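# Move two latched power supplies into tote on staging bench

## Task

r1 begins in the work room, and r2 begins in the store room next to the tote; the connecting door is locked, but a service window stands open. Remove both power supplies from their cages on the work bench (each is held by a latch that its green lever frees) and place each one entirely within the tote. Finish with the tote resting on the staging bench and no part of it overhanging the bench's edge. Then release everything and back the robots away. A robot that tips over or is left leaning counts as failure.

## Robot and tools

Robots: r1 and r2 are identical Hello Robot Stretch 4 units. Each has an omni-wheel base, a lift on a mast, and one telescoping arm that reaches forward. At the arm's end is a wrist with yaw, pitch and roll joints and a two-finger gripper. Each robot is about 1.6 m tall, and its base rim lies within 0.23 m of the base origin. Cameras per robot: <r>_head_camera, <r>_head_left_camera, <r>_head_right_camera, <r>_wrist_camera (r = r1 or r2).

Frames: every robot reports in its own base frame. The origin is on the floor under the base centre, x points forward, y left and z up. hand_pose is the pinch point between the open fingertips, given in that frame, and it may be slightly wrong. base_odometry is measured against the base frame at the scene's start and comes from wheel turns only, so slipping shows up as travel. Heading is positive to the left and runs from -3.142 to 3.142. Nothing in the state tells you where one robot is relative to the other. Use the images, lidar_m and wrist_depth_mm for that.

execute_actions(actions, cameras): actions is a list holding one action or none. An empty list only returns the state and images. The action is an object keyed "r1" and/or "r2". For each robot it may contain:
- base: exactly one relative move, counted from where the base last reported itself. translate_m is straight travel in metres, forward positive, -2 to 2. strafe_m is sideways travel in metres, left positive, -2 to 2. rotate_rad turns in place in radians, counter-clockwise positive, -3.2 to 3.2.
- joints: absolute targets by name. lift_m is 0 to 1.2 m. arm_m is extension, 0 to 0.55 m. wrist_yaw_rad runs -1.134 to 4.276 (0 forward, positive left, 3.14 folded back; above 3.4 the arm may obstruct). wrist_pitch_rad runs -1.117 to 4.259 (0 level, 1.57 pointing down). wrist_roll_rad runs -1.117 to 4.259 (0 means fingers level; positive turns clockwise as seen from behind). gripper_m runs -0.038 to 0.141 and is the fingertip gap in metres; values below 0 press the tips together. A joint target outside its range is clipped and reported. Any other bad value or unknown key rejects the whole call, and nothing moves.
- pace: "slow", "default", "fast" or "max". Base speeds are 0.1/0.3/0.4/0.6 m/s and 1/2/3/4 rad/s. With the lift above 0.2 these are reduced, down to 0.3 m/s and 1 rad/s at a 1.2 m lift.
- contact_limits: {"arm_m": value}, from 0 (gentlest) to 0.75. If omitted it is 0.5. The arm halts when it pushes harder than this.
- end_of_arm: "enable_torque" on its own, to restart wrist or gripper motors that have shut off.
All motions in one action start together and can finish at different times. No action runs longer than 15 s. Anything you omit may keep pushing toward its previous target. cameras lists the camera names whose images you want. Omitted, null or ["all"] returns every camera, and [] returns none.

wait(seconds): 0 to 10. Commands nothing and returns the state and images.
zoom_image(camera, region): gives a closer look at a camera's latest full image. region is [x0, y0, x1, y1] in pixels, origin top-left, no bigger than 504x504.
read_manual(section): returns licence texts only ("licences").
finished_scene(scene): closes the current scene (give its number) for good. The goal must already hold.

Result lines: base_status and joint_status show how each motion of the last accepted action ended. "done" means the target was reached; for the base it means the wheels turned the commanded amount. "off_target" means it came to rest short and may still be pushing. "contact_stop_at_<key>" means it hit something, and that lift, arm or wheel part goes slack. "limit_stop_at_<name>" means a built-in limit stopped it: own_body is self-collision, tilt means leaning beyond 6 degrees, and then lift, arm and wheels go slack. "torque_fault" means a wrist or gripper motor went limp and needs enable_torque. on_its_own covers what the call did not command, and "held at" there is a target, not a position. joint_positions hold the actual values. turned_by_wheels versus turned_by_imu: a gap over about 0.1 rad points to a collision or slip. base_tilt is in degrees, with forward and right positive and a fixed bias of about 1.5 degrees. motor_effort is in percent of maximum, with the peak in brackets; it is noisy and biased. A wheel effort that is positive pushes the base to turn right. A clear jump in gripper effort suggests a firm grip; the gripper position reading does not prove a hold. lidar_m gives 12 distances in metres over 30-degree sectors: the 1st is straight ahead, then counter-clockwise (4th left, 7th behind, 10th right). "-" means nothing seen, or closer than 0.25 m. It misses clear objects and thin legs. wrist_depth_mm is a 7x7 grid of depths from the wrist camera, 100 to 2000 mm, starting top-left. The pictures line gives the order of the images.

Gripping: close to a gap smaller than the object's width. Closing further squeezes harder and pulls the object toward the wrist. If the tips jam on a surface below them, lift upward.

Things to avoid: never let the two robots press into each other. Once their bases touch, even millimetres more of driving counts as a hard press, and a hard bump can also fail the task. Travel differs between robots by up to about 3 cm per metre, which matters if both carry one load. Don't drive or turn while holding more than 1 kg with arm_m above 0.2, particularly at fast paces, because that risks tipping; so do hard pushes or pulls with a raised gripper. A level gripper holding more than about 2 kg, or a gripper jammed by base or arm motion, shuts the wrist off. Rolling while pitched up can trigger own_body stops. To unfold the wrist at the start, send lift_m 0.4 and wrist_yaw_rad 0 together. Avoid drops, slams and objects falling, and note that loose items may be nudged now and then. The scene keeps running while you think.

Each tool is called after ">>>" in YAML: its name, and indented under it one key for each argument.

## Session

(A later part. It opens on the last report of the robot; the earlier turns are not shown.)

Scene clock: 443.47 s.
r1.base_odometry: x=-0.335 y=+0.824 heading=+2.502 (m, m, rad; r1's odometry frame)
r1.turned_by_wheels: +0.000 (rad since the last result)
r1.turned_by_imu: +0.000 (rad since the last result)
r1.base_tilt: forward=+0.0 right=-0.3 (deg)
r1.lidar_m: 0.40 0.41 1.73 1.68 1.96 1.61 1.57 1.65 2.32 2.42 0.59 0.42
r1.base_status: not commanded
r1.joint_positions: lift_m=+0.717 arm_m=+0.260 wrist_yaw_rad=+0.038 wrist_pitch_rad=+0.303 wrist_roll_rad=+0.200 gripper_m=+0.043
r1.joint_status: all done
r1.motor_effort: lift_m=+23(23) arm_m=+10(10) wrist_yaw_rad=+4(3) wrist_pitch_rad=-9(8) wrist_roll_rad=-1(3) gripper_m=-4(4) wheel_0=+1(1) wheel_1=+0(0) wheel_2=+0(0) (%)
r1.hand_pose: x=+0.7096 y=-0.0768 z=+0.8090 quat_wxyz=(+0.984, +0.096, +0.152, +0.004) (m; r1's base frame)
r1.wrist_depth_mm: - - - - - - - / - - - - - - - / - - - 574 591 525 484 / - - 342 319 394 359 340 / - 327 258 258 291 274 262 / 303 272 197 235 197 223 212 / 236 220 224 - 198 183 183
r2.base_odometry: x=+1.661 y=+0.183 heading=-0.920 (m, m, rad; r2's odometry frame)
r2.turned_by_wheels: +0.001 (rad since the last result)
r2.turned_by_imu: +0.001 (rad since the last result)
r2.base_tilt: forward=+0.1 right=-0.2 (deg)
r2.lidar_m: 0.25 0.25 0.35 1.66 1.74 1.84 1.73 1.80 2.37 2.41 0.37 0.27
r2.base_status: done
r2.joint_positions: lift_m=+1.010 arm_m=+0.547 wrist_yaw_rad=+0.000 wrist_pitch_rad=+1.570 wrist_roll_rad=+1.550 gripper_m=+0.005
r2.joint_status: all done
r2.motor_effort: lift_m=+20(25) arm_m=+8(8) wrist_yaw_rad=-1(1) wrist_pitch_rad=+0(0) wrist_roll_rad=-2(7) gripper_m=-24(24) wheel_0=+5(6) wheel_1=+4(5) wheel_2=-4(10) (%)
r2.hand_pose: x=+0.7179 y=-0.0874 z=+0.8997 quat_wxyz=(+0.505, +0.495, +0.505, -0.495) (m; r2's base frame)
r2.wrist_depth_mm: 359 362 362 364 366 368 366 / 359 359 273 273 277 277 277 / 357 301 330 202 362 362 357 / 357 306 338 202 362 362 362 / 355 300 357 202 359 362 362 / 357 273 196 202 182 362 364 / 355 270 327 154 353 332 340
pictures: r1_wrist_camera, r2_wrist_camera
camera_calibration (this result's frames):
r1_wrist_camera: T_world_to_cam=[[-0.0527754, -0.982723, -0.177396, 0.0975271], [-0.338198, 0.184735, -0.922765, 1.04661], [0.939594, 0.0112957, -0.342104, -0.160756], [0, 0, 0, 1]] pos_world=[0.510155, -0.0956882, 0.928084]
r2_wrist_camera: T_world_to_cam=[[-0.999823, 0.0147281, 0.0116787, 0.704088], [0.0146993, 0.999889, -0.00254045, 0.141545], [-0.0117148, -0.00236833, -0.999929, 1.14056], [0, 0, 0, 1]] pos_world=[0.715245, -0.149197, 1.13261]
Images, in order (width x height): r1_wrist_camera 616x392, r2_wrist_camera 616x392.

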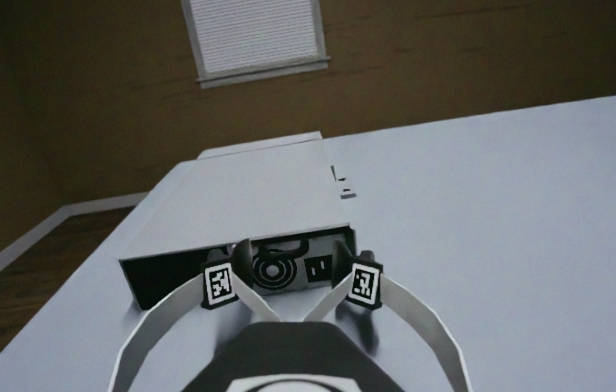

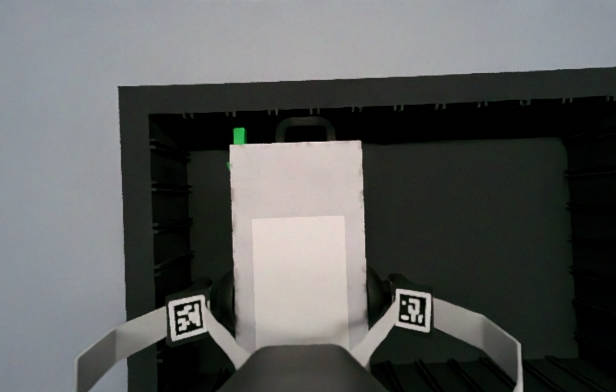

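>>> execute_actions:
  actions:
    - {"r1":{"joints":{"arm_m":0.245},"pace":"slow"},"r2":{"joints":{"lift_m":0.93},"pace":"slow"}}
  cameras: ["r1_wrist_camera","r2_wrist_camera"]

>>> execute_actions:
  actions:
    - {"r1":{"base":{"strafe_m":0.008},"pace":"slow"},"r2":{"joints":{"lift_m":0.906},"pace":"slow"}}
  cameras: ["r1_wrist_camera","r2_wrist_camera"]

Scene clock: 445.27 s.
r1.base_odometry: x=-0.335 y=+0.824 heading=+2.502 (m, m, rad; r1's odometry frame)
r1.turned_by_wheels: +0.000 (rad since the last result)
r1.turned_by_imu: +0.000 (rad since the last result)
r1.base_tilt: forward=-0.1 right=-0.3 (deg)
r1.lidar_m: 0.40 0.43 1.71 1.67 1.95 1.64 1.55 1.65 2.35 2.42 0.56 0.41
r1.base_status: not commanded
r1.joint_positions: lift_m=+0.717 arm_m=+0.247 wrist_yaw_rad=+0.040 wrist_pitch_rad=+0.303 wrist_roll_rad=+0.200 gripper_m=+0.043
r1.joint_status: all done
r1.motor_effort: lift_m=+23(23) arm_m=-9(10) wrist_yaw_rad=+0(2) wrist_pitch_rad=-8(9) wrist_roll_rad=+0(4) gripper_m=-2(3) wheel_0=+1(1) wheel_1=+0(0) wheel_2=+0(0) (%)
r1.hand_pose: x=+0.6961 y=-0.0764 z=+0.8090 quat_wxyz=(+0.984, +0.096, +0.152, +0.004) (m; r1's base frame)
r1.wrist_depth_mm: - - - - - - - / - - - - - - - / - - - 574 597 525 488 / - - 342 319 394 362 340 / - 332 270 270 294 276 263 / 306 274 198 236 196 221 213 / 236 219 224 - 198 184 183
r2.base_odometry: x=+1.661 y=+0.183 heading=-0.920 (m, m, rad; r2's odometry frame)
r2.turned_by_wheels: +0.000 (rad since the last result)
r2.turned_by_imu: +0.000 (rad since the last result)
r2.base_tilt: forward=+0.2 right=-0.2 (deg)
r2.lidar_m: 0.25 0.25 0.31 1.69 1.75 1.85 1.73 1.79 2.35 2.39 0.36 0.26
r2.base_status: not commanded
r2.joint_positions: lift_m=+0.930 arm_m=+0.547 wrist_yaw_rad=+0.000 wrist_pitch_rad=+1.570 wrist_roll_rad=+1.550 gripper_m=+0.005
r2.joint_status: all done
r2.motor_effort: lift_m=+20(20) arm_m=+7(7) wrist_yaw_rad=-1(1) wrist_pitch_rad=-1(0) wrist_roll_rad=-2(5) gripper_m=-23(24) wheel_0=+5(5) wheel_1=+4(4) wheel_2=-4(4) (%)
r2.hand_pose: x=+0.7179 y=-0.0874 z=+0.8198 quat_wxyz=(+0.505, +0.495, +0.505, -0.495) (m; r2's base frame)
r2.wrist_depth_mm: 281 282 282 283 195 196 196 / 192 202 208 215 222 227 237 / 192 242 279 279 281 281 282 / 279 240 279 220 281 281 282 / 278 236 278 209 281 281 282 / 279 206 196 200 183 281 282 / 277 216 276 151 281 279 281
pictures: r1_wrist_camera, r2_wrist_camera
camera_calibration (this result's frames):
r1_wrist_camera: T_world_to_cam=[[-0.0513771, -0.982796, -0.177405, 0.0962327], [-0.338369, 0.184263, -0.922797, 1.04211], [0.93961, 0.0126177, -0.342015, -0.148053], [0, 0, 0, 1]] pos_world=[0.496674, -0.0955772, 0.928091]
r2_wrist_camera: T_world_to_cam=[[-0.999824, 0.0146599, 0.0116837, 0.705014], [0.0146311, 0.99989, -0.0025406, 0.141391], [-0.0117196, -0.00236921, -0.999929, 1.06065], [0, 0, 0, 1]] pos_world=[0.715251, -0.149198, 1.05269]
Images, in order (width x height): r1_wrist_camera 616x392, r2_wrist_camera 616x392.

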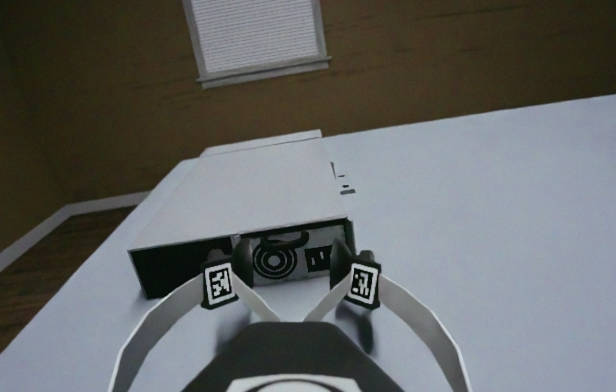

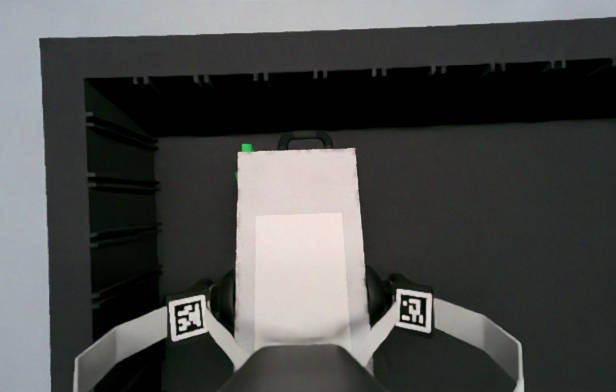

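Scene clock: 446.23 s.
r1.base_odometry: x=-0.339 y=+0.818 heading=+2.501 (m, m, rad; r1's odometry frame)
r1.turned_by_wheels: +0.000 (rad since the last result)
r1.turned_by_imu: +0.000 (rad since the last result)
r1.base_tilt: forward=+0.0 right=-0.4 (deg)
r1.lidar_m: 0.38 0.45 1.69 1.66 1.92 1.62 1.55 1.66 2.35 2.44 0.56 0.42
r1.base_status: done
r1.joint_positions: lift_m=+0.717 arm_m=+0.247 wrist_yaw_rad=+0.040 wrist_pitch_rad=+0.303 wrist_roll_rad=+0.200 gripper_m=+0.043
r1.joint_status: not commanded
r1.motor_effort: lift_m=+22(23) arm_m=-9(9) wrist_yaw_rad=-1(0) wrist_pitch_rad=-7(7) wrist_roll_rad=-1(0) gripper_m=-4(3) wheel_0=-1(6) wheel_1=-1(2) wheel_2=+0(1) (%)
r1.hand_pose: x=+0.6961 y=-0.0764 z=+0.8090 quat_wxyz=(+0.984, +0.096, +0.152, +0.005) (m; r1's base frame)
r1.wrist_depth_mm: - - - - - - - / - - - - - - - / - - - 525 597 521 488 / - - 342 309 392 364 336 / - 334 268 268 286 277 262 / 314 276 196 241 197 222 213 / 236 220 224 - 198 185 183
r2.base_odometry: x=+1.661 y=+0.183 heading=-0.920 (m, m, rad; r2's odometry frame)
r2.turned_by_wheels: +0.000 (rad since the last result)
r2.turned_by_imu: +0.000 (rad since the last result)
r2.base_tilt: forward=+0.2 right=-0.2 (deg)
r2.lidar_m: 0.25 0.25 0.32 1.69 1.74 1.84 1.71 1.79 2.38 2.38 0.38 0.25
r2.base_status: not commanded
r2.joint_positions: lift_m=+0.906 arm_m=+0.547 wrist_yaw_rad=+0.000 wrist_pitch_rad=+1.570 wrist_roll_rad=+1.550 gripper_m=+0.005
r2.joint_status: all done
r2.motor_effort: lift_m=+18(20) arm_m=+7(7) wrist_yaw_rad=-1(1) wrist_pitch_rad=-1(0) wrist_roll_rad=-4(1) gripper_m=-24(24) wheel_0=+5(5) wheel_1=+4(4) wheel_2=-3(3) (%)
r2.hand_pose: x=+0.7179 y=-0.0874 z=+0.7959 quat_wxyz=(+0.505, +0.495, +0.505, -0.495) (m; r2's base frame)
r2.wrist_depth_mm: 169 170 171 170 171 172 172 / 169 194 199 208 212 221 228 / 169 244 257 220 257 258 258 / 168 239 255 212 257 257 258 / 168 236 254 206 257 258 258 / 168 205 196 202 183 257 257 / 167 216 253 153 256 256 256
pictures: r1_wrist_camera, r2_wrist_camera
camera_calibration (this result's frames):
r1_wrist_camera: T_world_to_cam=[[-0.0513178, -0.982799, -0.177405, 0.0962079], [-0.33838, 0.184243, -0.922797, 1.04211], [0.939609, 0.0126744, -0.342015, -0.148052], [0, 0, 0, 1]] pos_world=[0.496679, -0.0955724, 0.928091]
r2_wrist_camera: T_world_to_cam=[[-0.999825, 0.014621, 0.0117032, 0.705271], [0.0145923, 0.99989, -0.00254093, 0.141358], [-0.0117391, -0.0023697, -0.999928, 1.03672], [0, 0, 0, 1]] pos_world=[0.715255, -0.149198, 1.02875]
Images, in order (width x height): r1_wrist_camera 616x392, r2_wrist_camera 616x392.

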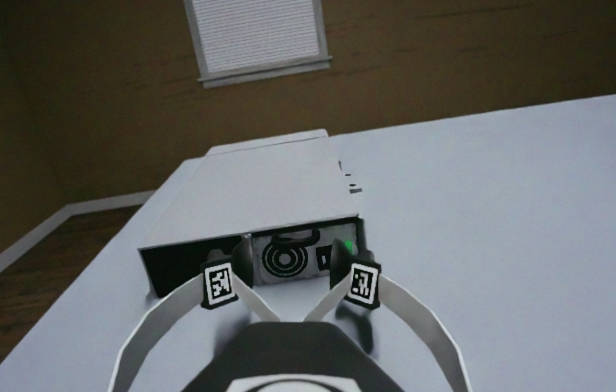

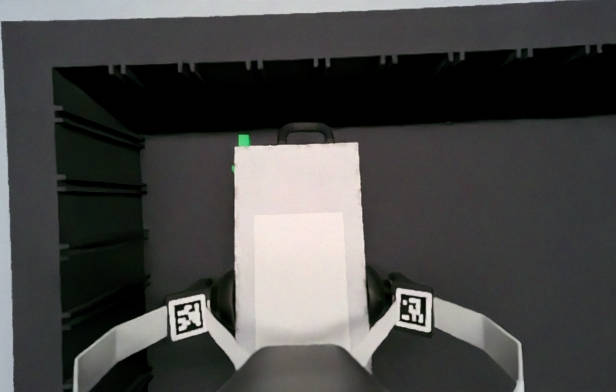

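>>> execute_actions:
  actions:
    - {"r1":{"joints":{"arm_m":0.264},"pace":"slow"},"r2":{"base":{"strafe_m":-0.008},"joints":{"lift_m":0.909},"pace":"slow"}}
  cameras: ["r1_wrist_camera","r2_wrist_camera","r2_head_left_camera"]

>>> zoom_image:
  camera: "r1_wrist_camera"
  region: [190, 200, 410, 330]

>>> zoom_image:
  camera: "r2_head_left_camera"
  region: [180, 280, 330, 420]

Scene clock: 447.60 s.
r1.base_odometry: x=-0.339 y=+0.818 heading=+2.501 (m, m, rad; r1's odometry frame)
r1.turned_by_wheels: +0.000 (rad since the last result)
r1.turned_by_imu: +0.000 (rad since the last result)
r1.base_tilt: forward=+0.0 right=-0.3 (deg)
r1.lidar_m: 0.39 0.41 1.69 1.65 1.92 1.64 1.57 1.66 2.31 2.44 0.52 0.42
r1.base_status: not commanded
r1.joint_positions: lift_m=+0.717 arm_m=+0.262 wrist_yaw_rad=+0.040 wrist_pitch_rad=+0.303 wrist_roll_rad=+0.200 gripper_m=+0.043
r1.joint_status: all done
r1.motor_effort: lift_m=+22(23) arm_m=+9(9) wrist_yaw_rad=-1(1) wrist_pitch_rad=-7(7) wrist_roll_rad=-2(1) gripper_m=-3(4) wheel_0=-1(1) wheel_1=-1(1) wheel_2=+0(0) (%)
r1.hand_pose: x=+0.7120 y=-0.0764 z=+0.8090 quat_wxyz=(+0.984, +0.096, +0.152, +0.005) (m; r1's base frame)
r1.wrist_depth_mm: - - - - - - - / - - - - - - - / - - - 585 580 521 488 / - - 343 310 397 364 338 / - 332 256 252 285 274 262 / 314 270 197 236 198 221 212 / 236 220 224 - 198 185 184
r2.base_odometry: x=+1.655 y=+0.178 heading=-0.920 (m, m, rad; r2's odometry frame)
r2.turned_by_wheels: +0.000 (rad since the last result)
r2.turned_by_imu: +0.000 (rad since the last result)
r2.base_tilt: forward=+0.1 right=-0.2 (deg)
r2.lidar_m: 0.25 0.25 0.35 1.67 1.76 1.84 1.72 1.79 2.36 2.38 0.37 0.25
r2.base_status: done
r2.joint_positions: lift_m=+0.909 arm_m=+0.547 wrist_yaw_rad=+0.000 wrist_pitch_rad=+1.570 wrist_roll_rad=+1.550 gripper_m=+0.005
r2.joint_status: all done
r2.motor_effort: lift_m=+26(25) arm_m=+7(8) wrist_yaw_rad=-1(1) wrist_pitch_rad=+0(1) wrist_roll_rad=-2(4) gripper_m=-24(23) wheel_0=+4(8) wheel_1=-4(4) wheel_2=+0(5) (%)
r2.hand_pose: x=+0.7179 y=-0.0874 z=+0.7982 quat_wxyz=(+0.505, +0.495, +0.505, -0.495) (m; r2's base frame)
r2.wrist_depth_mm: 257 259 262 262 173 174 174 / 171 175 179 185 190 198 209 / 171 240 257 221 259 259 262 / 170 240 257 213 258 259 260 / 170 237 256 207 258 259 259 / 170 205 197 201 183 258 259 / 169 217 255 153 256 257 258
pictures: r1_wrist_camera, r2_head_left_camera, r2_wrist_camera
camera_calibration (this result's frames):
r1_wrist_camera: T_world_to_cam=[[-0.0512881, -0.9828, -0.177408, 0.0970101], [-0.33835, 0.184236, -0.922809, 1.04747], [0.939622, 0.012697, -0.341979, -0.162956], [0, 0, 0, 1]] pos_world=[0.512503, -0.0955706, 0.928094]
r2_wrist_camera: T_world_to_cam=[[-0.999825, 0.0146212, 0.0117032, 0.705248], [0.0145925, 0.99989, -0.00254093, 0.141364], [-0.0117391, -0.0023697, -0.999928, 1.0391], [0, 0, 0, 1]] pos_world=[0.71526, -0.149198, 1.03113]
Images, in order (width x height): r1_wrist_camera 616x392, r2_head_left_camera 420x672, r2_wrist_camera 616x392.

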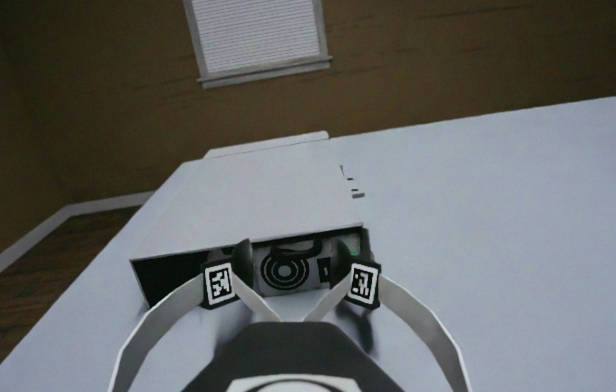

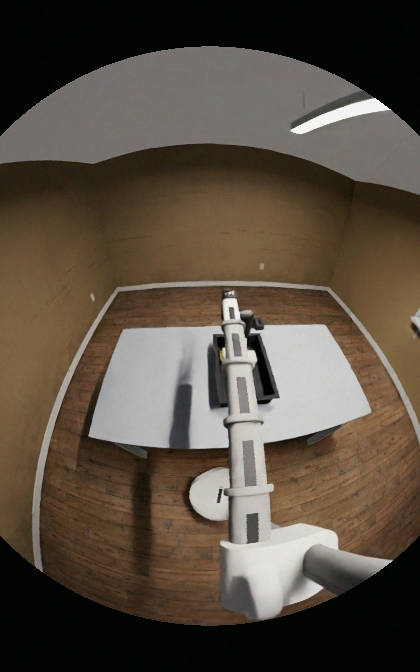

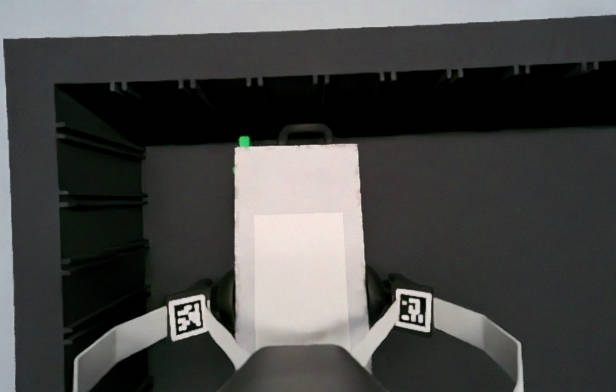

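Region (190, 200, 410, 330) of r1_wrist_camera's 616x392 image, scaled by 2.291; it fills the top 298 rows of this view, and the rest is white.

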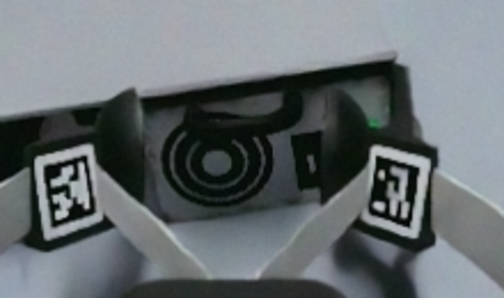

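Region (180, 280, 330, 420) of r2_head_left_camera's 420x672 image, scaled by 3.360, with more detail than that image has; it fills the top 470 rows of this view, and the rest is white.

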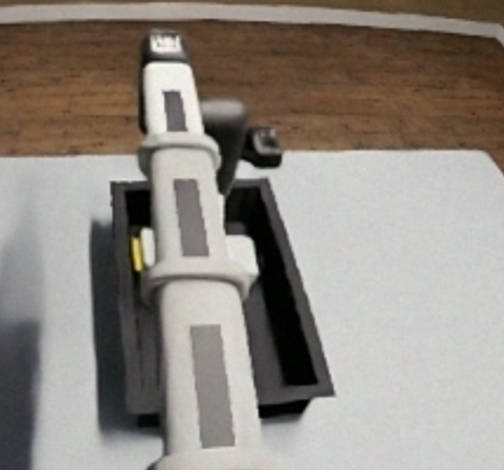

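>>> execute_actions:
  actions:
    - {"r1":{"joints":{"arm_m":0.276},"pace":"slow"},"r2":{"joints":{"lift_m":0.899},"pace":"slow"}}
  cameras: ["r1_wrist_camera","r2_wrist_camera"]

>>> zoom_image:
  camera: "r1_wrist_camera"
  region: [190, 200, 410, 330]

Scene clock: 448.70 s.
r1.base_odometry: x=-0.339 y=+0.817 heading=+2.501 (m, m, rad; r1's odometry frame)
r1.turned_by_wheels: +0.000 (rad since the last result)
r1.turned_by_imu: +0.000 (rad since the last result)
r1.base_tilt: forward=-0.1 right=-0.3 (deg)
r1.lidar_m: 0.35 0.43 1.70 1.68 1.95 1.65 1.58 1.67 2.30 2.44 0.54 0.44
r1.base_status: not commanded
r1.joint_positions: lift_m=+0.717 arm_m=+0.273 wrist_yaw_rad=+0.036 wrist_pitch_rad=+0.305 wrist_roll_rad=+0.200 gripper_m=+0.043
r1.joint_status: all done
r1.motor_effort: lift_m=+21(23) arm_m=+16(16) wrist_yaw_rad=+10(10) wrist_pitch_rad=-15(16) wrist_roll_rad=+0(1) gripper_m=-3(4) wheel_0=+2(2) wheel_1=+1(1) wheel_2=-5(5) (%)
r1.hand_pose: x=+0.7222 y=-0.0775 z=+0.8084 quat_wxyz=(+0.984, +0.096, +0.153, +0.003) (m; r1's base frame)
r1.wrist_depth_mm: - - - - - - - / - - - - - - - / - - - 574 585 517 480 / - - 340 306 389 362 336 / - 329 246 242 281 274 260 / 312 264 193 235 196 220 211 / 236 217 223 - 196 182 183
r2.base_odometry: x=+1.655 y=+0.178 heading=-0.920 (m, m, rad; r2's odometry frame)
r2.turned_by_wheels: +0.000 (rad since the last result)
r2.turned_by_imu: +0.000 (rad since the last result)
r2.base_tilt: forward=+0.1 right=-0.2 (deg)
r2.lidar_m: 0.25 0.25 0.34 1.67 1.72 1.85 1.72 1.78 2.38 2.35 0.37 0.25
r2.base_status: not commanded
r2.joint_positions: lift_m=+0.899 arm_m=+0.547 wrist_yaw_rad=+0.000 wrist_pitch_rad=+1.570 wrist_roll_rad=+1.550 gripper_m=+0.005
r2.joint_status: all done
r2.motor_effort: lift_m=+19(24) arm_m=+7(8) wrist_yaw_rad=-1(1) wrist_pitch_rad=+0(1) wrist_roll_rad=-1(5) gripper_m=-23(24) wheel_0=+4(4) wheel_1=-4(4) wheel_2=+0(0) (%)
r2.hand_pose: x=+0.7179 y=-0.0874 z=+0.7888 quat_wxyz=(+0.505, +0.495, +0.505, -0.495) (m; r2's base frame)
r2.wrist_depth_mm: 162 162 163 163 164 164 164 / 161 175 180 186 190 198 210 / 162 240 247 211 250 251 250 / 160 240 248 206 250 250 251 / 160 237 247 204 249 250 251 / 160 206 196 202 183 249 250 / 160 216 244 154 248 249 250
pictures: r1_wrist_camera, r2_wrist_camera
camera_calibration (this result's frames):
r1_wrist_camera: T_world_to_cam=[[-0.0555588, -0.982622, -0.177106, 0.0992033], [-0.34021, 0.185396, -0.921893, 1.0512], [0.938707, 0.00903376, -0.344598, -0.170304], [0, 0, 0, 1]] pos_world=[0.523004, -0.0958693, 0.927973]
r2_wrist_camera: T_world_to_cam=[[-0.999825, 0.0146212, 0.0117031, 0.705362], [0.0145924, 0.99989, -0.00254092, 0.14134], [-0.011739, -0.0023697, -0.999928, 1.02967], [0, 0, 0, 1]] pos_world=[0.715263, -0.149198, 1.0217]
Images, in order (width x height): r1_wrist_camera 616x392, r2_wrist_camera 616x392.

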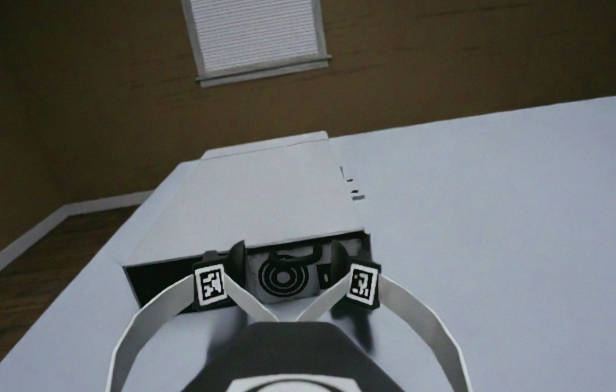

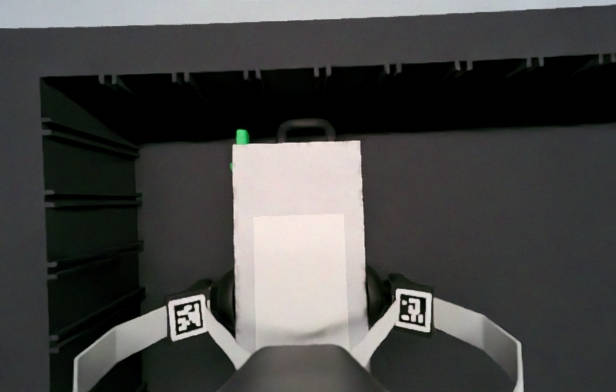

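Region (190, 200, 410, 330) of r1_wrist_camera's 616x392 image, scaled by 2.291; it fills the top 298 rows of this view, and the rest is white.

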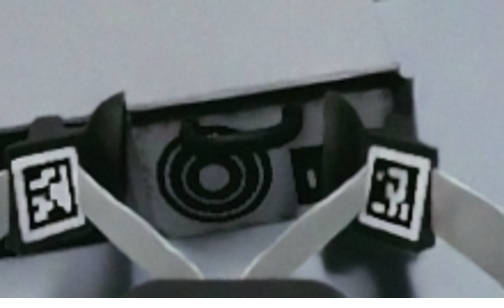

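>>> execute_actions:
  actions:
    - {"r1":{"joints":{"arm_m":0.265},"pace":"slow"},"r2":{"joints":{"lift_m":0.906,"gripper_m":0.10},"pace":"slow"}}
  cameras: ["r1_wrist_camera","r2_wrist_camera"]

>>> zoom_image:
  camera: "r1_wrist_camera"
  region: [190, 200, 410, 330]

Scene clock: 452.53 s.
r1.base_odometry: x=-0.339 y=+0.817 heading=+2.502 (m, m, rad; r1's odometry frame)
r1.turned_by_wheels: +0.000 (rad since the last result)
r1.turned_by_imu: +0.001 (rad since the last result)
r1.base_tilt: forward=-0.1 right=-0.3 (deg)
r1.lidar_m: 0.39 0.42 1.69 1.67 1.93 1.65 1.58 1.65 2.33 2.44 0.56 0.41
r1.base_status: not commanded
r1.joint_positions: lift_m=+0.717 arm_m=+0.267 wrist_yaw_rad=+0.040 wrist_pitch_rad=+0.302 wrist_roll_rad=+0.200 gripper_m=+0.043
r1.joint_status: all done
r1.motor_effort: lift_m=+22(21) arm_m=-9(16) wrist_yaw_rad=-3(10) wrist_pitch_rad=-8(16) wrist_roll_rad=-2(0) gripper_m=-4(3) wheel_0=+2(2) wheel_1=+1(1) wheel_2=-1(5) (%)
r1.hand_pose: x=+0.7162 y=-0.0762 z=+0.8092 quat_wxyz=(+0.984, +0.096, +0.152, +0.005) (m; r1's base frame)
r1.wrist_depth_mm: - - - - - - - / - - - - - - - / - - - 574 591 521 484 / - - 343 312 394 362 340 / - 334 251 247 279 276 264 / 917 270 197 242 196 223 212 / 236 220 224 - 197 185 184
r2.base_odometry: x=+1.655 y=+0.178 heading=-0.920 (m, m, rad; r2's odometry frame)
r2.turned_by_wheels: +0.000 (rad since the last result)
r2.turned_by_imu: +0.001 (rad since the last result)
r2.base_tilt: forward=+0.2 right=-0.3 (deg)
r2.lidar_m: 0.25 0.25 0.34 1.69 1.73 1.85 1.71 1.78 2.34 2.39 0.38 0.26
r2.base_status: not commanded
r2.joint_positions: lift_m=+0.906 arm_m=+0.547 wrist_yaw_rad=+0.000 wrist_pitch_rad=+1.571 wrist_roll_rad=+1.550 gripper_m=+0.100
r2.joint_status: all done
r2.motor_effort: lift_m=+21(27) arm_m=+7(8) wrist_yaw_rad=+0(1) wrist_pitch_rad=-2(5) wrist_roll_rad=-4(5) gripper_m=-2(22) wheel_0=+4(4) wheel_1=-3(4) wheel_2=+0(0) (%)
r2.hand_pose: x=+0.7177 y=-0.0874 z=+0.7957 quat_wxyz=(+0.505, +0.495, +0.505, -0.495) (m; r2's base frame)
r2.wrist_depth_mm: 257 259 260 260 172 173 173 / 170 174 179 185 191 198 209 / 170 240 256 218 257 258 259 / 169 240 256 217 257 258 258 / 169 236 255 216 257 258 258 / 169 218 213 215 216 258 258 / 168 204 255 123 256 256 257
pictures: r1_wrist_camera, r2_wrist_camera
camera_calibration (this result's frames):
r1_wrist_camera: T_world_to_cam=[[-0.0506921, -0.982839, -0.177366, 0.0969401], [-0.338185, 0.183995, -0.922917, 1.04898], [0.939713, 0.0131979, -0.341709, -0.167136], [0, 0, 0, 1]] pos_world=[0.516724, -0.0955248, 0.928205]
r2_wrist_camera: T_world_to_cam=[[-0.999811, 0.0151014, 0.0122056, 0.70473], [0.0150714, 0.999883, -0.00254841, 0.141022], [-0.0122427, -0.00236397, -0.999922, 1.03688], [0, 0, 0, 1]] pos_world=[0.715166, -0.149196, 1.02856]
Images, in order (width x height): r1_wrist_camera 616x392, r2_wrist_camera 616x392.

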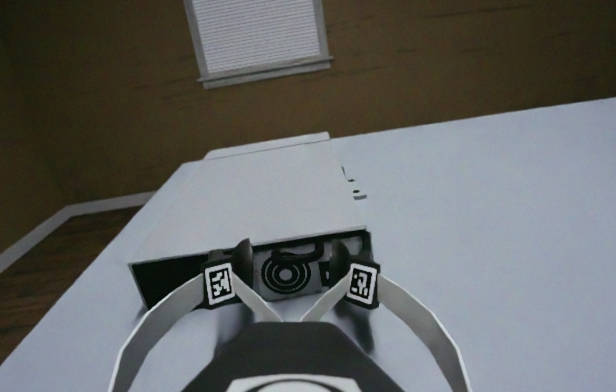

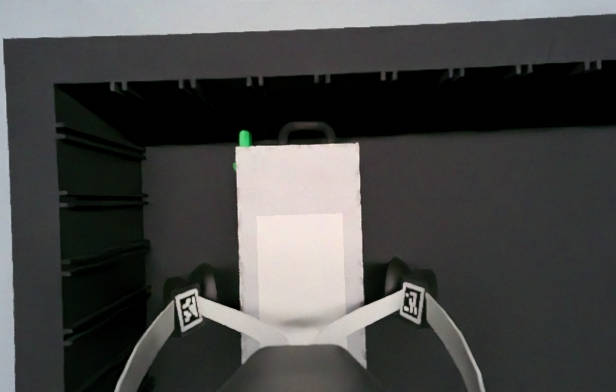

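Region (190, 200, 410, 330) of r1_wrist_camera's 616x392 image, scaled by 2.291; it fills the top 298 rows of this view, and the rest is white.

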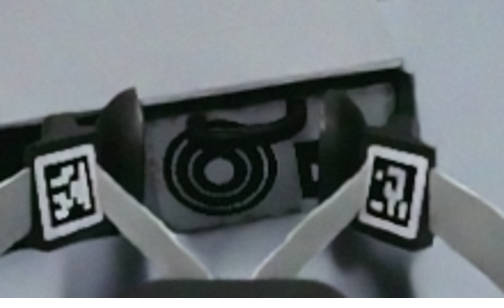

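>>> execute_actions:
  actions:
    - {"r1":{"joints":{"arm_m":0.273},"pace":"slow"},"r2":{"joints":{"lift_m":1.03}}}
  cameras: ["r2_wrist_camera"]

>>> execute_actions:
  actions:
    - {"r1":{"base":{"strafe_m":0.002},"joints":{"arm_m":0.274,"gripper_m":0.018,"lift_m":0.714},"pace":"slow"},"r2":{"base":{"translate_m":-0.145},"joints":{"arm_m":0.04,"lift_m":1.05},"pace":"fast"}}
  cameras: ["r1_wrist_camera","r2_head_camera"]

>>> zoom_image:
  camera: "r1_wrist_camera"
  region: [190, 200, 410, 330]

>>> zoom_image:
  camera: "r2_head_camera"
  region: [160, 270, 340, 420]

Scene clock: 454.40 s.
r1.base_odometry: x=-0.339 y=+0.817 heading=+2.502 (m, m, rad; r1's odometry frame)
r1.turned_by_wheels: +0.000 (rad since the last result)
r1.turned_by_imu: +0.000 (rad since the last result)
r1.base_tilt: forward=-0.1 right=-0.3 (deg)
r1.lidar_m: 0.40 0.43 1.72 1.63 1.95 1.65 1.57 1.68 2.32 2.42 0.58 0.40
r1.base_status: not commanded
r1.joint_positions: lift_m=+0.717 arm_m=+0.271 wrist_yaw_rad=+0.038 wrist_pitch_rad=+0.303 wrist_roll_rad=+0.200 gripper_m=+0.043
r1.joint_status: all done
r1.motor_effort: lift_m=+22(21) arm_m=+12(15) wrist_yaw_rad=+4(4) wrist_pitch_rad=-11(11) wrist_roll_rad=-1(1) gripper_m=-1(3) wheel_0=+2(2) wheel_1=+1(1) wheel_2=-2(2) (%)
r1.hand_pose: x=+0.7201 y=-0.0768 z=+0.8089 quat_wxyz=(+0.984, +0.096, +0.152, +0.004) (m; r1's base frame)
r1.wrist_depth_mm: - - - - - - - / - - - - - - - / - - - 569 585 521 477 / - - 340 309 397 359 336 / - 332 250 244 282 272 260 / 312 266 209 236 196 222 213 / 236 220 224 - 198 184 183
r2.base_odometry: x=+1.655 y=+0.178 heading=-0.920 (m, m, rad; r2's odometry frame)
r2.turned_by_wheels: +0.000 (rad since the last result)
r2.turned_by_imu: +0.000 (rad since the last result)
r2.base_tilt: forward=+0.1 right=-0.2 (deg)
r2.lidar_m: 0.25 0.25 0.32 1.66 1.75 1.85 1.74 1.79 2.34 2.39 0.35 0.27
r2.base_status: not commanded
r2.joint_positions: lift_m=+1.030 arm_m=+0.547 wrist_yaw_rad=+0.000 wrist_pitch_rad=+1.570 wrist_roll_rad=+1.550 gripper_m=+0.100
r2.joint_status: all done
r2.motor_effort: lift_m=+24(25) arm_m=+8(7) wrist_yaw_rad=+1(1) wrist_pitch_rad=-1(2) wrist_roll_rad=-2(3) gripper_m=-1(1) wheel_0=+4(4) wheel_1=-4(4) wheel_2=+0(0) (%)
r2.hand_pose: x=+0.7177 y=-0.0874 z=+0.9195 quat_wxyz=(+0.505, +0.495, +0.505, -0.495) (m; r2's base frame)
r2.wrist_depth_mm: 384 384 384 387 389 387 389 / 382 379 387 387 387 387 389 / 382 379 330 343 373 382 347 / 382 379 382 342 384 382 366 / 379 379 377 340 382 384 373 / 379 379 213 340 215 384 375 / 379 293 366 123 377 349 347
pictures: r2_wrist_camera
camera_calibration (this result's frames):
r2_wrist_camera: T_world_to_cam=[[-0.999812, 0.0151016, 0.0121364, 0.703306], [0.0150717, 0.999883, -0.00254738, 0.141336], [-0.0121734, -0.00236398, -0.999923, 1.16061], [0, 0, 0, 1]] pos_world=[0.715172, -0.149196, 1.15235]
Images, in order (width x height): r2_wrist_camera 616x392.

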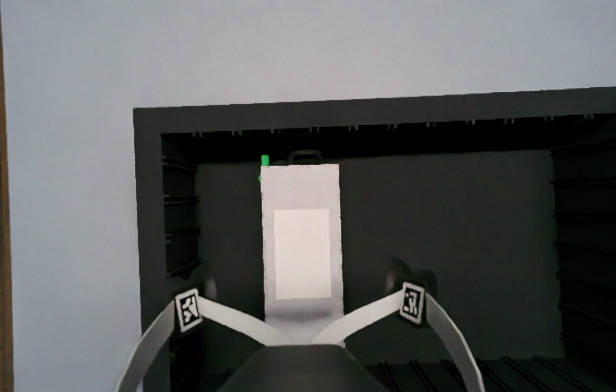

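Scene clock: 456.53 s.
r1.base_odometry: x=-0.340 y=+0.816 heading=+2.502 (m, m, rad; r1's odometry frame)
r1.turned_by_wheels: +0.000 (rad since the last result)
r1.turned_by_imu: +0.000 (rad since the last result)
r1.base_tilt: forward=-0.1 right=-0.4 (deg)
r1.lidar_m: 0.39 0.42 1.71 1.67 1.93 1.62 1.57 1.68 2.35 2.44 0.56 0.43
r1.base_status: done
r1.joint_positions: lift_m=+0.714 arm_m=+0.272 wrist_yaw_rad=+0.039 wrist_pitch_rad=+0.302 wrist_roll_rad=+0.200 gripper_m=+0.018
r1.joint_status: all done
r1.motor_effort: lift_m=+16(20) arm_m=+10(12) wrist_yaw_rad=+1(9) wrist_pitch_rad=-7(10) wrist_roll_rad=-1(2) gripper_m=-14(15) wheel_0=+2(6) wheel_1=+0(4) wheel_2=-3(5) (%)
r1.hand_pose: x=+0.7217 y=-0.0766 z=+0.8066 quat_wxyz=(+0.984, +0.096, +0.152, +0.004) (m; r1's base frame)
r1.wrist_depth_mm: - - - - - - - / - - - - - - - / - - - 564 585 508 480 / - - 338 303 389 355 334 / - 329 248 241 274 272 259 / 309 259 192 236 187 219 210 / 234 216 221 - 195 181 181
r2.base_odometry: x=+1.567 y=+0.294 heading=-0.920 (m, m, rad; r2's odometry frame)
r2.turned_by_wheels: +0.000 (rad since the last result)
r2.turned_by_imu: +0.000 (rad since the last result)
r2.base_tilt: forward=+0.2 right=-0.3 (deg)
r2.lidar_m: 0.38 0.39 0.54 1.68 1.73 1.67 1.58 1.63 2.17 2.39 0.61 0.42
r2.base_status: done
r2.joint_positions: lift_m=+1.050 arm_m=+0.041 wrist_yaw_rad=+0.000 wrist_pitch_rad=+1.570 wrist_roll_rad=+1.550 gripper_m=+0.100
r2.joint_status: all done
r2.motor_effort: lift_m=+23(25) arm_m=-7(10) wrist_yaw_rad=+1(1) wrist_pitch_rad=-1(2) wrist_roll_rad=-5(3) gripper_m=-1(2) wheel_0=-2(8) wheel_1=-1(8) wheel_2=+0(13) (%)
r2.hand_pose: x=+0.2123 y=-0.0874 z=+0.9395 quat_wxyz=(+0.505, +0.495, +0.505, -0.495) (m; r2's base frame)
r2.wrist_depth_mm: 404 427 1160 1182 1205 1160 1205 / 404 418 1182 1182 1182 1205 1205 / 402 410 1182 1182 1182 1205 1182 / 404 407 1182 1182 960 1182 1182 / 399 404 1160 976 946 1182 407 / 402 402 213 1160 216 1182 1182 / 399 402 1182 123 1182 1160 1160
pictures: r1_wrist_camera, r2_head_camera
camera_calibration (this result's frames):
r1_wrist_camera: T_world_to_cam=[[-0.0518639, -0.982794, -0.177273, 0.0972067], [-0.338071, 0.184309, -0.922896, 1.04844], [0.93969, 0.0120658, -0.341814, -0.173122], [0, 0, 0, 1]] pos_world=[0.522171, -0.0956148, 0.925662]
Images, in order (width x height): r1_wrist_camera 616x392, r2_head_camera 420x560.

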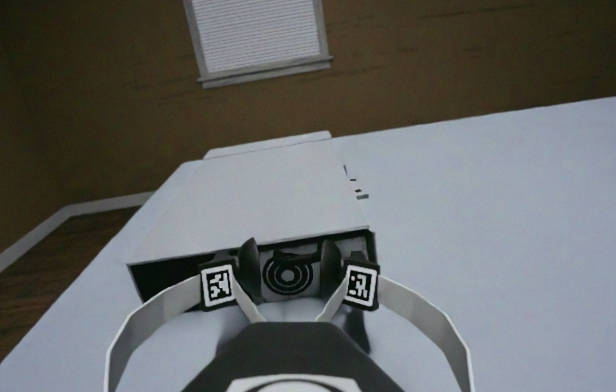

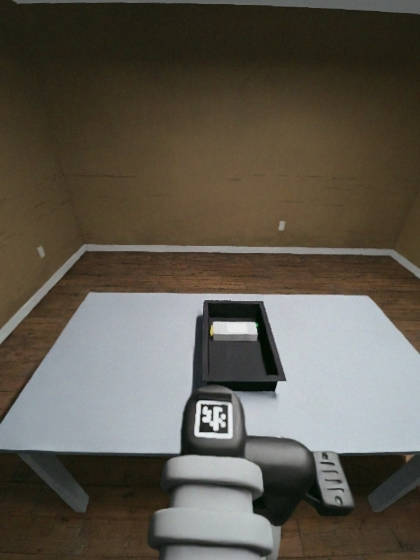

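Region (190, 200, 410, 330) of r1_wrist_camera's 616x392 image, scaled by 2.291; it fills the top 298 rows of this view, and the rest is white.

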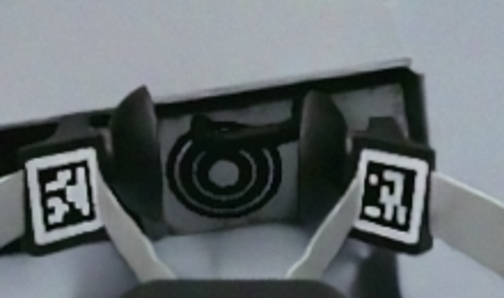

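Region (160, 270, 340, 420) of r2_head_camera's 420x560 image, scaled by 2.800, with more detail than that image has.

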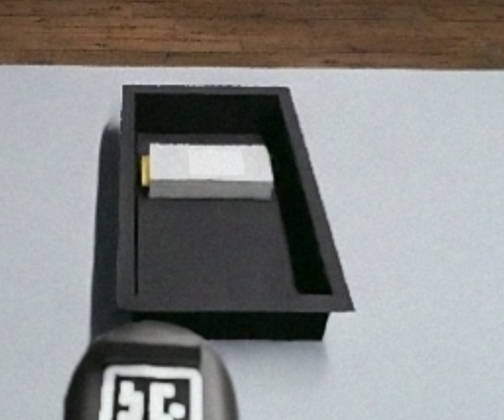

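>>> execute_actions:
  actions:
    - {"r1":{"joints":{"arm_m":0.281,"gripper_m":-0.012,"lift_m":0.711},"pace":"slow"},"r2":{"base":{"rotate_rad":-1.555},"joints":{"wrist_roll_rad":0.005,"gripper_m":0.12,"lift_m":1.125},"pace":"fast"}}
  cameras: ["r1_wrist_camera"]

>>> zoom_image:
  camera: "r1_wrist_camera"
  region: [190, 200, 410, 330]

Scene clock: 459.03 s.
r1.base_odometry: x=-0.340 y=+0.816 heading=+2.501 (m, m, rad; r1's odometry frame)
r1.turned_by_wheels: -0.001 (rad since the last result)
r1.turned_by_imu: +0.005 (rad since the last result)
r1.base_tilt: forward=+0.0 right=-0.3 (deg)
r1.lidar_m: 0.38 0.44 1.68 1.67 1.91 1.64 1.58 1.67 2.32 2.42 0.57 0.43
r1.base_status: not commanded
r1.joint_positions: lift_m=+0.711 arm_m=+0.279 wrist_yaw_rad=+0.033 wrist_pitch_rad=+0.302 wrist_roll_rad=+0.200 gripper_m=-0.011
r1.joint_status: all done
r1.on_its_own: wrist_yaw_rad is at rest, and its effort (+19) is outside its rest range (-13 to +13)
r1.motor_effort: lift_m=+16(16) arm_m=+9(19) wrist_yaw_rad=+19(32) wrist_pitch_rad=-7(10) wrist_roll_rad=+0(1) gripper_m=-24(25) wheel_0=-3(6) wheel_1=-2(4) wheel_2=-5(10) (%)
r1.hand_pose: x=+0.7284 y=-0.0784 z=+0.8036 quat_wxyz=(+0.984, +0.096, +0.151, +0.001) (m; r1's base frame)
r1.wrist_depth_mm: - - - - - - - / - - - - - - - / - - - 508 574 508 477 / - - 329 296 382 349 325 / - 317 246 235 270 266 255 / 297 258 183 236 186 211 206 / 229 214 216 - 193 180 178
r2.base_odometry: x=+1.567 y=+0.294 heading=-2.475 (m, m, rad; r2's odometry frame)
r2.turned_by_wheels: -1.554 (rad since the last result)
r2.turned_by_imu: -1.567 (rad since the last result)
r2.base_tilt: forward=+0.1 right=-0.2 (deg)
r2.lidar_m: 2.39 0.56 0.40 0.38 0.42 0.56 1.66 1.73 1.67 1.59 1.63 2.21
r2.base_status: done
r2.joint_positions: lift_m=+1.125 arm_m=+0.041 wrist_yaw_rad=+0.000 wrist_pitch_rad=+1.570 wrist_roll_rad=+0.005 gripper_m=+0.120
r2.joint_status: all done
r2.motor_effort: lift_m=+22(24) arm_m=-7(8) wrist_yaw_rad=+0(1) wrist_pitch_rad=-1(1) wrist_roll_rad=-2(9) gripper_m=-2(1) wheel_0=+4(8) wheel_1=+2(7) wheel_2=+5(8) (%)
r2.hand_pose: x=+0.2124 y=-0.0874 z=+1.0146 quat_wxyz=(+0.707, +0.002, +0.707, -0.002) (m; r2's base frame)
r2.wrist_depth_mm: 1255 1255 1281 1255 1255 1255 1281 / 1255 1255 1255 1255 1255 1255 1281 / 1255 1255 1255 1281 1255 1255 1255 / 1255 1229 1255 1255 1255 1281 1255 / 1255 1255 1042 1042 1255 1255 1255 / 1229 1229 1025 1025 215 1255 1255 / 1229 1229 1229 119 1229 1229 1255
pictures: r1_wrist_camera
camera_calibration (this result's frames):
r1_wrist_camera: T_world_to_cam=[[-0.0582589, -0.982438, -0.177263, 0.0999187], [-0.336862, 0.186496, -0.922899, 1.04757], [0.93975, 0.00594602, -0.341811, -0.181018], [0, 0, 0, 1]] pos_world=[0.528819, -0.0961274, 0.922638]
Images, in order (width x height): r1_wrist_camera 616x392.

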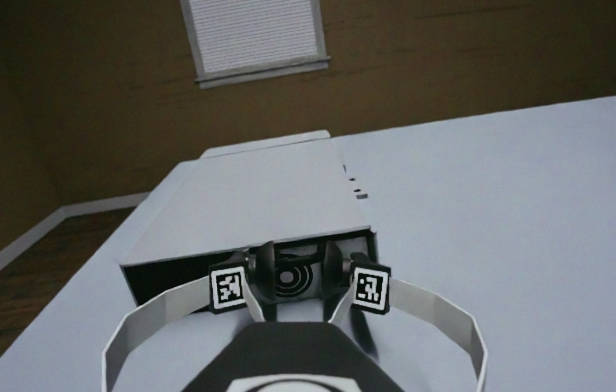

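Region (190, 200, 410, 330) of r1_wrist_camera's 616x392 image, scaled by 2.291; it fills the top 298 rows of this view, and the rest is white.

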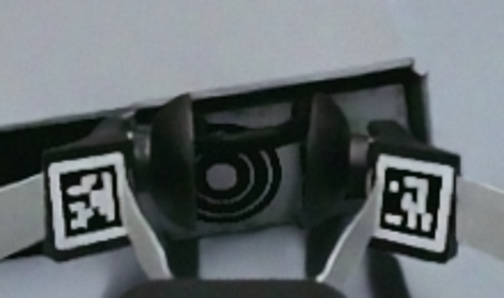

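>>> execute_actions:
  actions:
    - {"r1":{"joints":{"arm_m":0.288,"gripper_m":-0.038,"lift_m":0.708},"pace":"slow"},"r2":{"base":{"translate_m":0.35},"pace":"fast"}}
  cameras: ["r1_wrist_camera"]

>>> zoom_image:
  camera: "r1_wrist_camera"
  region: [190, 200, 410, 330]

Scene clock: 461.80 s.
r1.base_odometry: x=-0.340 y=+0.816 heading=+2.501 (m, m, rad; r1's odometry frame)
r1.turned_by_wheels: +0.000 (rad since the last result)
r1.turned_by_imu: +0.001 (rad since the last result)
r1.base_tilt: forward=-0.1 right=-0.4 (deg)
r1.lidar_m: 0.40 0.44 1.68 1.66 1.94 1.64 1.54 1.66 2.32 2.43 0.56 0.42
r1.base_status: not commanded
r1.joint_positions: lift_m=+0.708 arm_m=+0.286 wrist_yaw_rad=+0.031 wrist_pitch_rad=+0.302 wrist_roll_rad=+0.200 gripper_m=-0.037
r1.joint_status: all done
r1.on_its_own: wrist_yaw_rad is at rest, and its effort (+24) is outside its rest range (-13 to +13)
r1.motor_effort: lift_m=+15(16) arm_m=+12(17) wrist_yaw_rad=+24(35) wrist_pitch_rad=-8(9) wrist_roll_rad=-1(0) gripper_m=-26(26) wheel_0=+1(3) wheel_1=+0(2) wheel_2=-7(10) (%)
r1.hand_pose: x=+0.7348 y=-0.0787 z=+0.8008 quat_wxyz=(+0.984, +0.096, +0.151, +0.000) (m; r1's base frame)
r1.wrist_depth_mm: - - - - - - - / - - - - - - - / - - - 488 569 504 466 / - - 320 290 373 347 325 / - 307 236 228 266 264 253 / 290 237 182 230 180 202 204 / 225 211 213 - 191 176 176
r2.base_odometry: x=+1.292 y=+0.077 heading=-2.474 (m, m, rad; r2's odometry frame)
r2.turned_by_wheels: +0.000 (rad since the last result)
r2.turned_by_imu: +0.002 (rad since the last result)
r2.base_tilt: forward=+0.1 right=-0.2 (deg)
r2.lidar_m: 2.04 0.58 0.40 0.36 0.41 0.57 2.04 2.14 1.67 1.58 1.63 2.22
r2.base_status: done
r2.joint_positions: lift_m=+1.125 arm_m=+0.041 wrist_yaw_rad=+0.000 wrist_pitch_rad=+1.570 wrist_roll_rad=+0.005 gripper_m=+0.120
r2.joint_status: not commanded
r2.motor_effort: lift_m=+22(22) arm_m=-7(7) wrist_yaw_rad=+0(0) wrist_pitch_rad=-1(1) wrist_roll_rad=-3(3) gripper_m=-1(0) wheel_0=+4(9) wheel_1=+3(6) wheel_2=-1(12) (%)
r2.hand_pose: x=+0.2124 y=-0.0874 z=+1.0146 quat_wxyz=(+0.707, +0.002, +0.707, -0.002) (m; r2's base frame)
r2.wrist_depth_mm: 1229 1229 1255 1255 1255 1281 1281 / 1255 1281 1255 1255 1281 1255 1281 / 1255 1229 1255 1255 1255 1255 1255 / 1255 1229 1255 1229 1255 1255 1281 / 1229 1229 1060 1042 1255 1281 1255 / 1229 1229 1025 1025 215 1255 1281 / 1229 1229 1229 119 1229 1255 1229
pictures: r1_wrist_camera
camera_calibration (this result's frames):
r1_wrist_camera: T_world_to_cam=[[-0.0594748, -0.982352, -0.177336, 0.100409], [-0.336564, 0.186982, -0.92291, 1.04698], [0.939781, 0.00479517, -0.341745, -0.188138], [0, 0, 0, 1]] pos_world=[0.535156, -0.0962278, 0.919779]
Images, in order (width x height): r1_wrist_camera 616x392.

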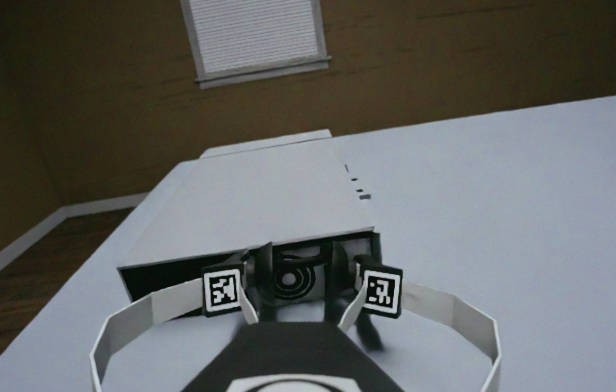

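Region (190, 200, 410, 330) of r1_wrist_camera's 616x392 image, scaled by 2.291; it fills the top 298 rows of this view, and the rest is white.

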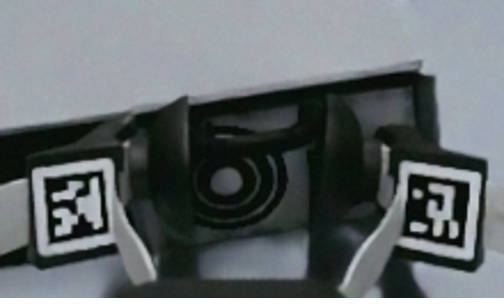

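>>> execute_actions:
  actions:
    - {"r1":{"joints":{"arm_m":0.280,"lift_m":0.706},"pace":"slow"},"r2":{"base":{"translate_m":0.1},"pace":"fast"}}
  cameras: ["r1_wrist_camera","r1_head_right_camera"]

>>> zoom_image:
  camera: "r1_wrist_camera"
  region: [190, 200, 410, 330]

>>> zoom_image:
  camera: "r1_head_right_camera"
  region: [195, 340, 245, 380]

Scene clock: 463.50 s.
r1.base_odometry: x=-0.341 y=+0.816 heading=+2.501 (m, m, rad; r1's odometry frame)
r1.turned_by_wheels: +0.000 (rad since the last result)
r1.turned_by_imu: +0.000 (rad since the last result)
r1.base_tilt: forward=+0.0 right=-0.3 (deg)
r1.lidar_m: 0.39 0.42 1.70 1.65 1.88 1.63 1.58 1.70 2.31 2.45 0.58 0.39
r1.base_status: not commanded
r1.joint_positions: lift_m=+0.706 arm_m=+0.282 wrist_yaw_rad=+0.037 wrist_pitch_rad=+0.297 wrist_roll_rad=+0.200 gripper_m=-0.037
r1.joint_status: all done
r1.motor_effort: lift_m=+16(16) arm_m=-14(15) wrist_yaw_rad=+6(26) wrist_pitch_rad=+7(7) wrist_roll_rad=-2(2) gripper_m=-32(30) wheel_0=-5(5) wheel_1=-4(3) wheel_2=+0(7) (%)
r1.hand_pose: x=+0.7322 y=-0.0770 z=+0.8000 quat_wxyz=(+0.984, +0.096, +0.149, +0.004) (m; r1's base frame)
r1.wrist_depth_mm: - - - - - - - / - - - - - - - / - - - 480 580 512 473 / - - 324 291 375 345 324 / - 317 242 224 265 264 252 / 293 239 181 232 182 202 203 / 225 211 213 - 190 175 176
r2.base_odometry: x=+1.214 y=+0.015 heading=-2.474 (m, m, rad; r2's odometry frame)
r2.turned_by_wheels: +0.000 (rad since the last result)
r2.turned_by_imu: +0.001 (rad since the last result)
r2.base_tilt: forward=+0.2 right=-0.2 (deg)
r2.lidar_m: 1.95 0.60 0.41 0.38 0.41 0.57 2.14 2.20 1.66 1.56 1.61 2.22
r2.base_status: done
r2.joint_positions: lift_m=+1.125 arm_m=+0.041 wrist_yaw_rad=+0.000 wrist_pitch_rad=+1.570 wrist_roll_rad=+0.005 gripper_m=+0.120
r2.joint_status: not commanded
r2.motor_effort: lift_m=+22(22) arm_m=-7(7) wrist_yaw_rad=+0(0) wrist_pitch_rad=+0(1) wrist_roll_rad=-3(1) gripper_m=+0(1) wheel_0=+4(9) wheel_1=+3(6) wheel_2=-3(12) (%)
r2.hand_pose: x=+0.2124 y=-0.0874 z=+1.0146 quat_wxyz=(+0.707, +0.002, +0.707, -0.002) (m; r2's base frame)
r2.wrist_depth_mm: 1255 1255 1255 1255 1255 1281 1255 / 1255 1281 1255 1255 1281 1281 1281 / 1229 1255 1229 1255 1255 1281 1281 / 1229 1255 1229 1229 1229 1255 1255 / 1229 1229 1060 1042 1255 1229 1281 / 1205 1255 1008 1042 215 1229 1229 / 1205 1205 1229 119 1229 1229 1255
pictures: r1_head_right_camera, r1_wrist_camera
camera_calibration (this result's frames):
r1_wrist_camera: T_world_to_cam=[[-0.0527343, -0.982657, -0.177774, 0.0971539], [-0.333185, 0.185135, -0.924507, 1.04371], [0.941386, 0.0104784, -0.337169, -0.190375], [0, 0, 0, 1]] pos_world=[0.532088, -0.0957633, 0.918002]
Images, in order (width x height): r1_head_right_camera 420x672, r1_wrist_camera 616x392.

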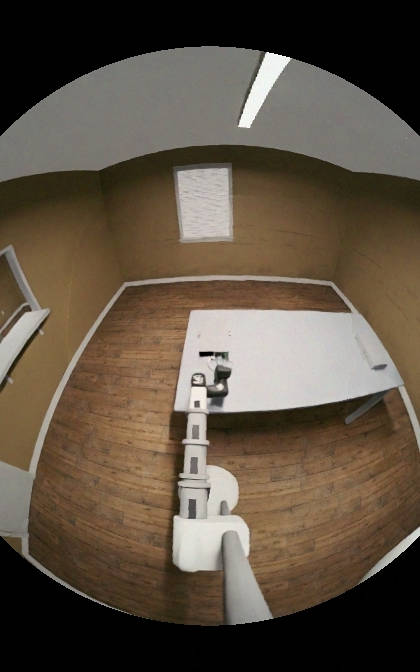

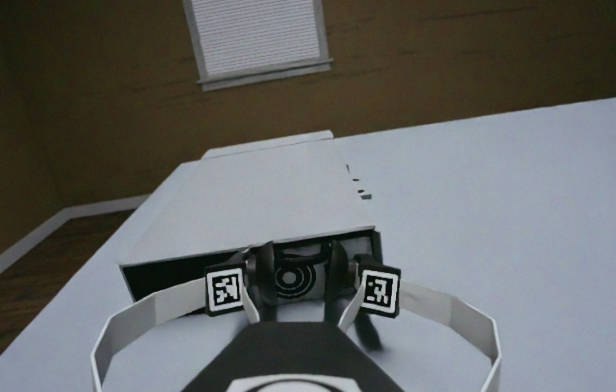

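Region (190, 200, 410, 330) of r1_wrist_camera's 616x392 image, scaled by 2.291; it fills the top 298 rows of this view, and the rest is white.

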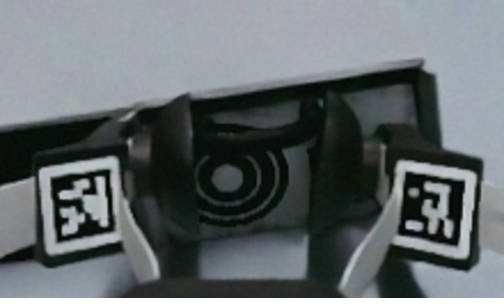

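Region (195, 340, 245, 380) of r1_head_right_camera's 420x672 image, scaled by 10.080, with more detail than that image has; it fills the top 403 rows of this view, and the rest is white.

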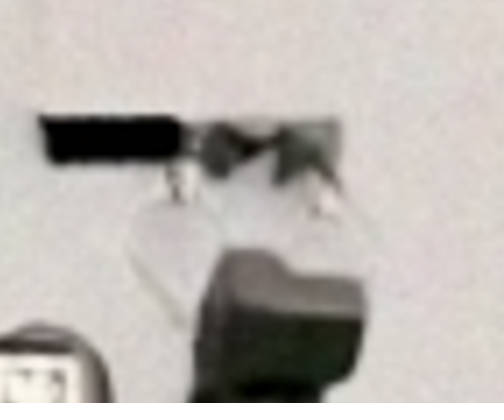

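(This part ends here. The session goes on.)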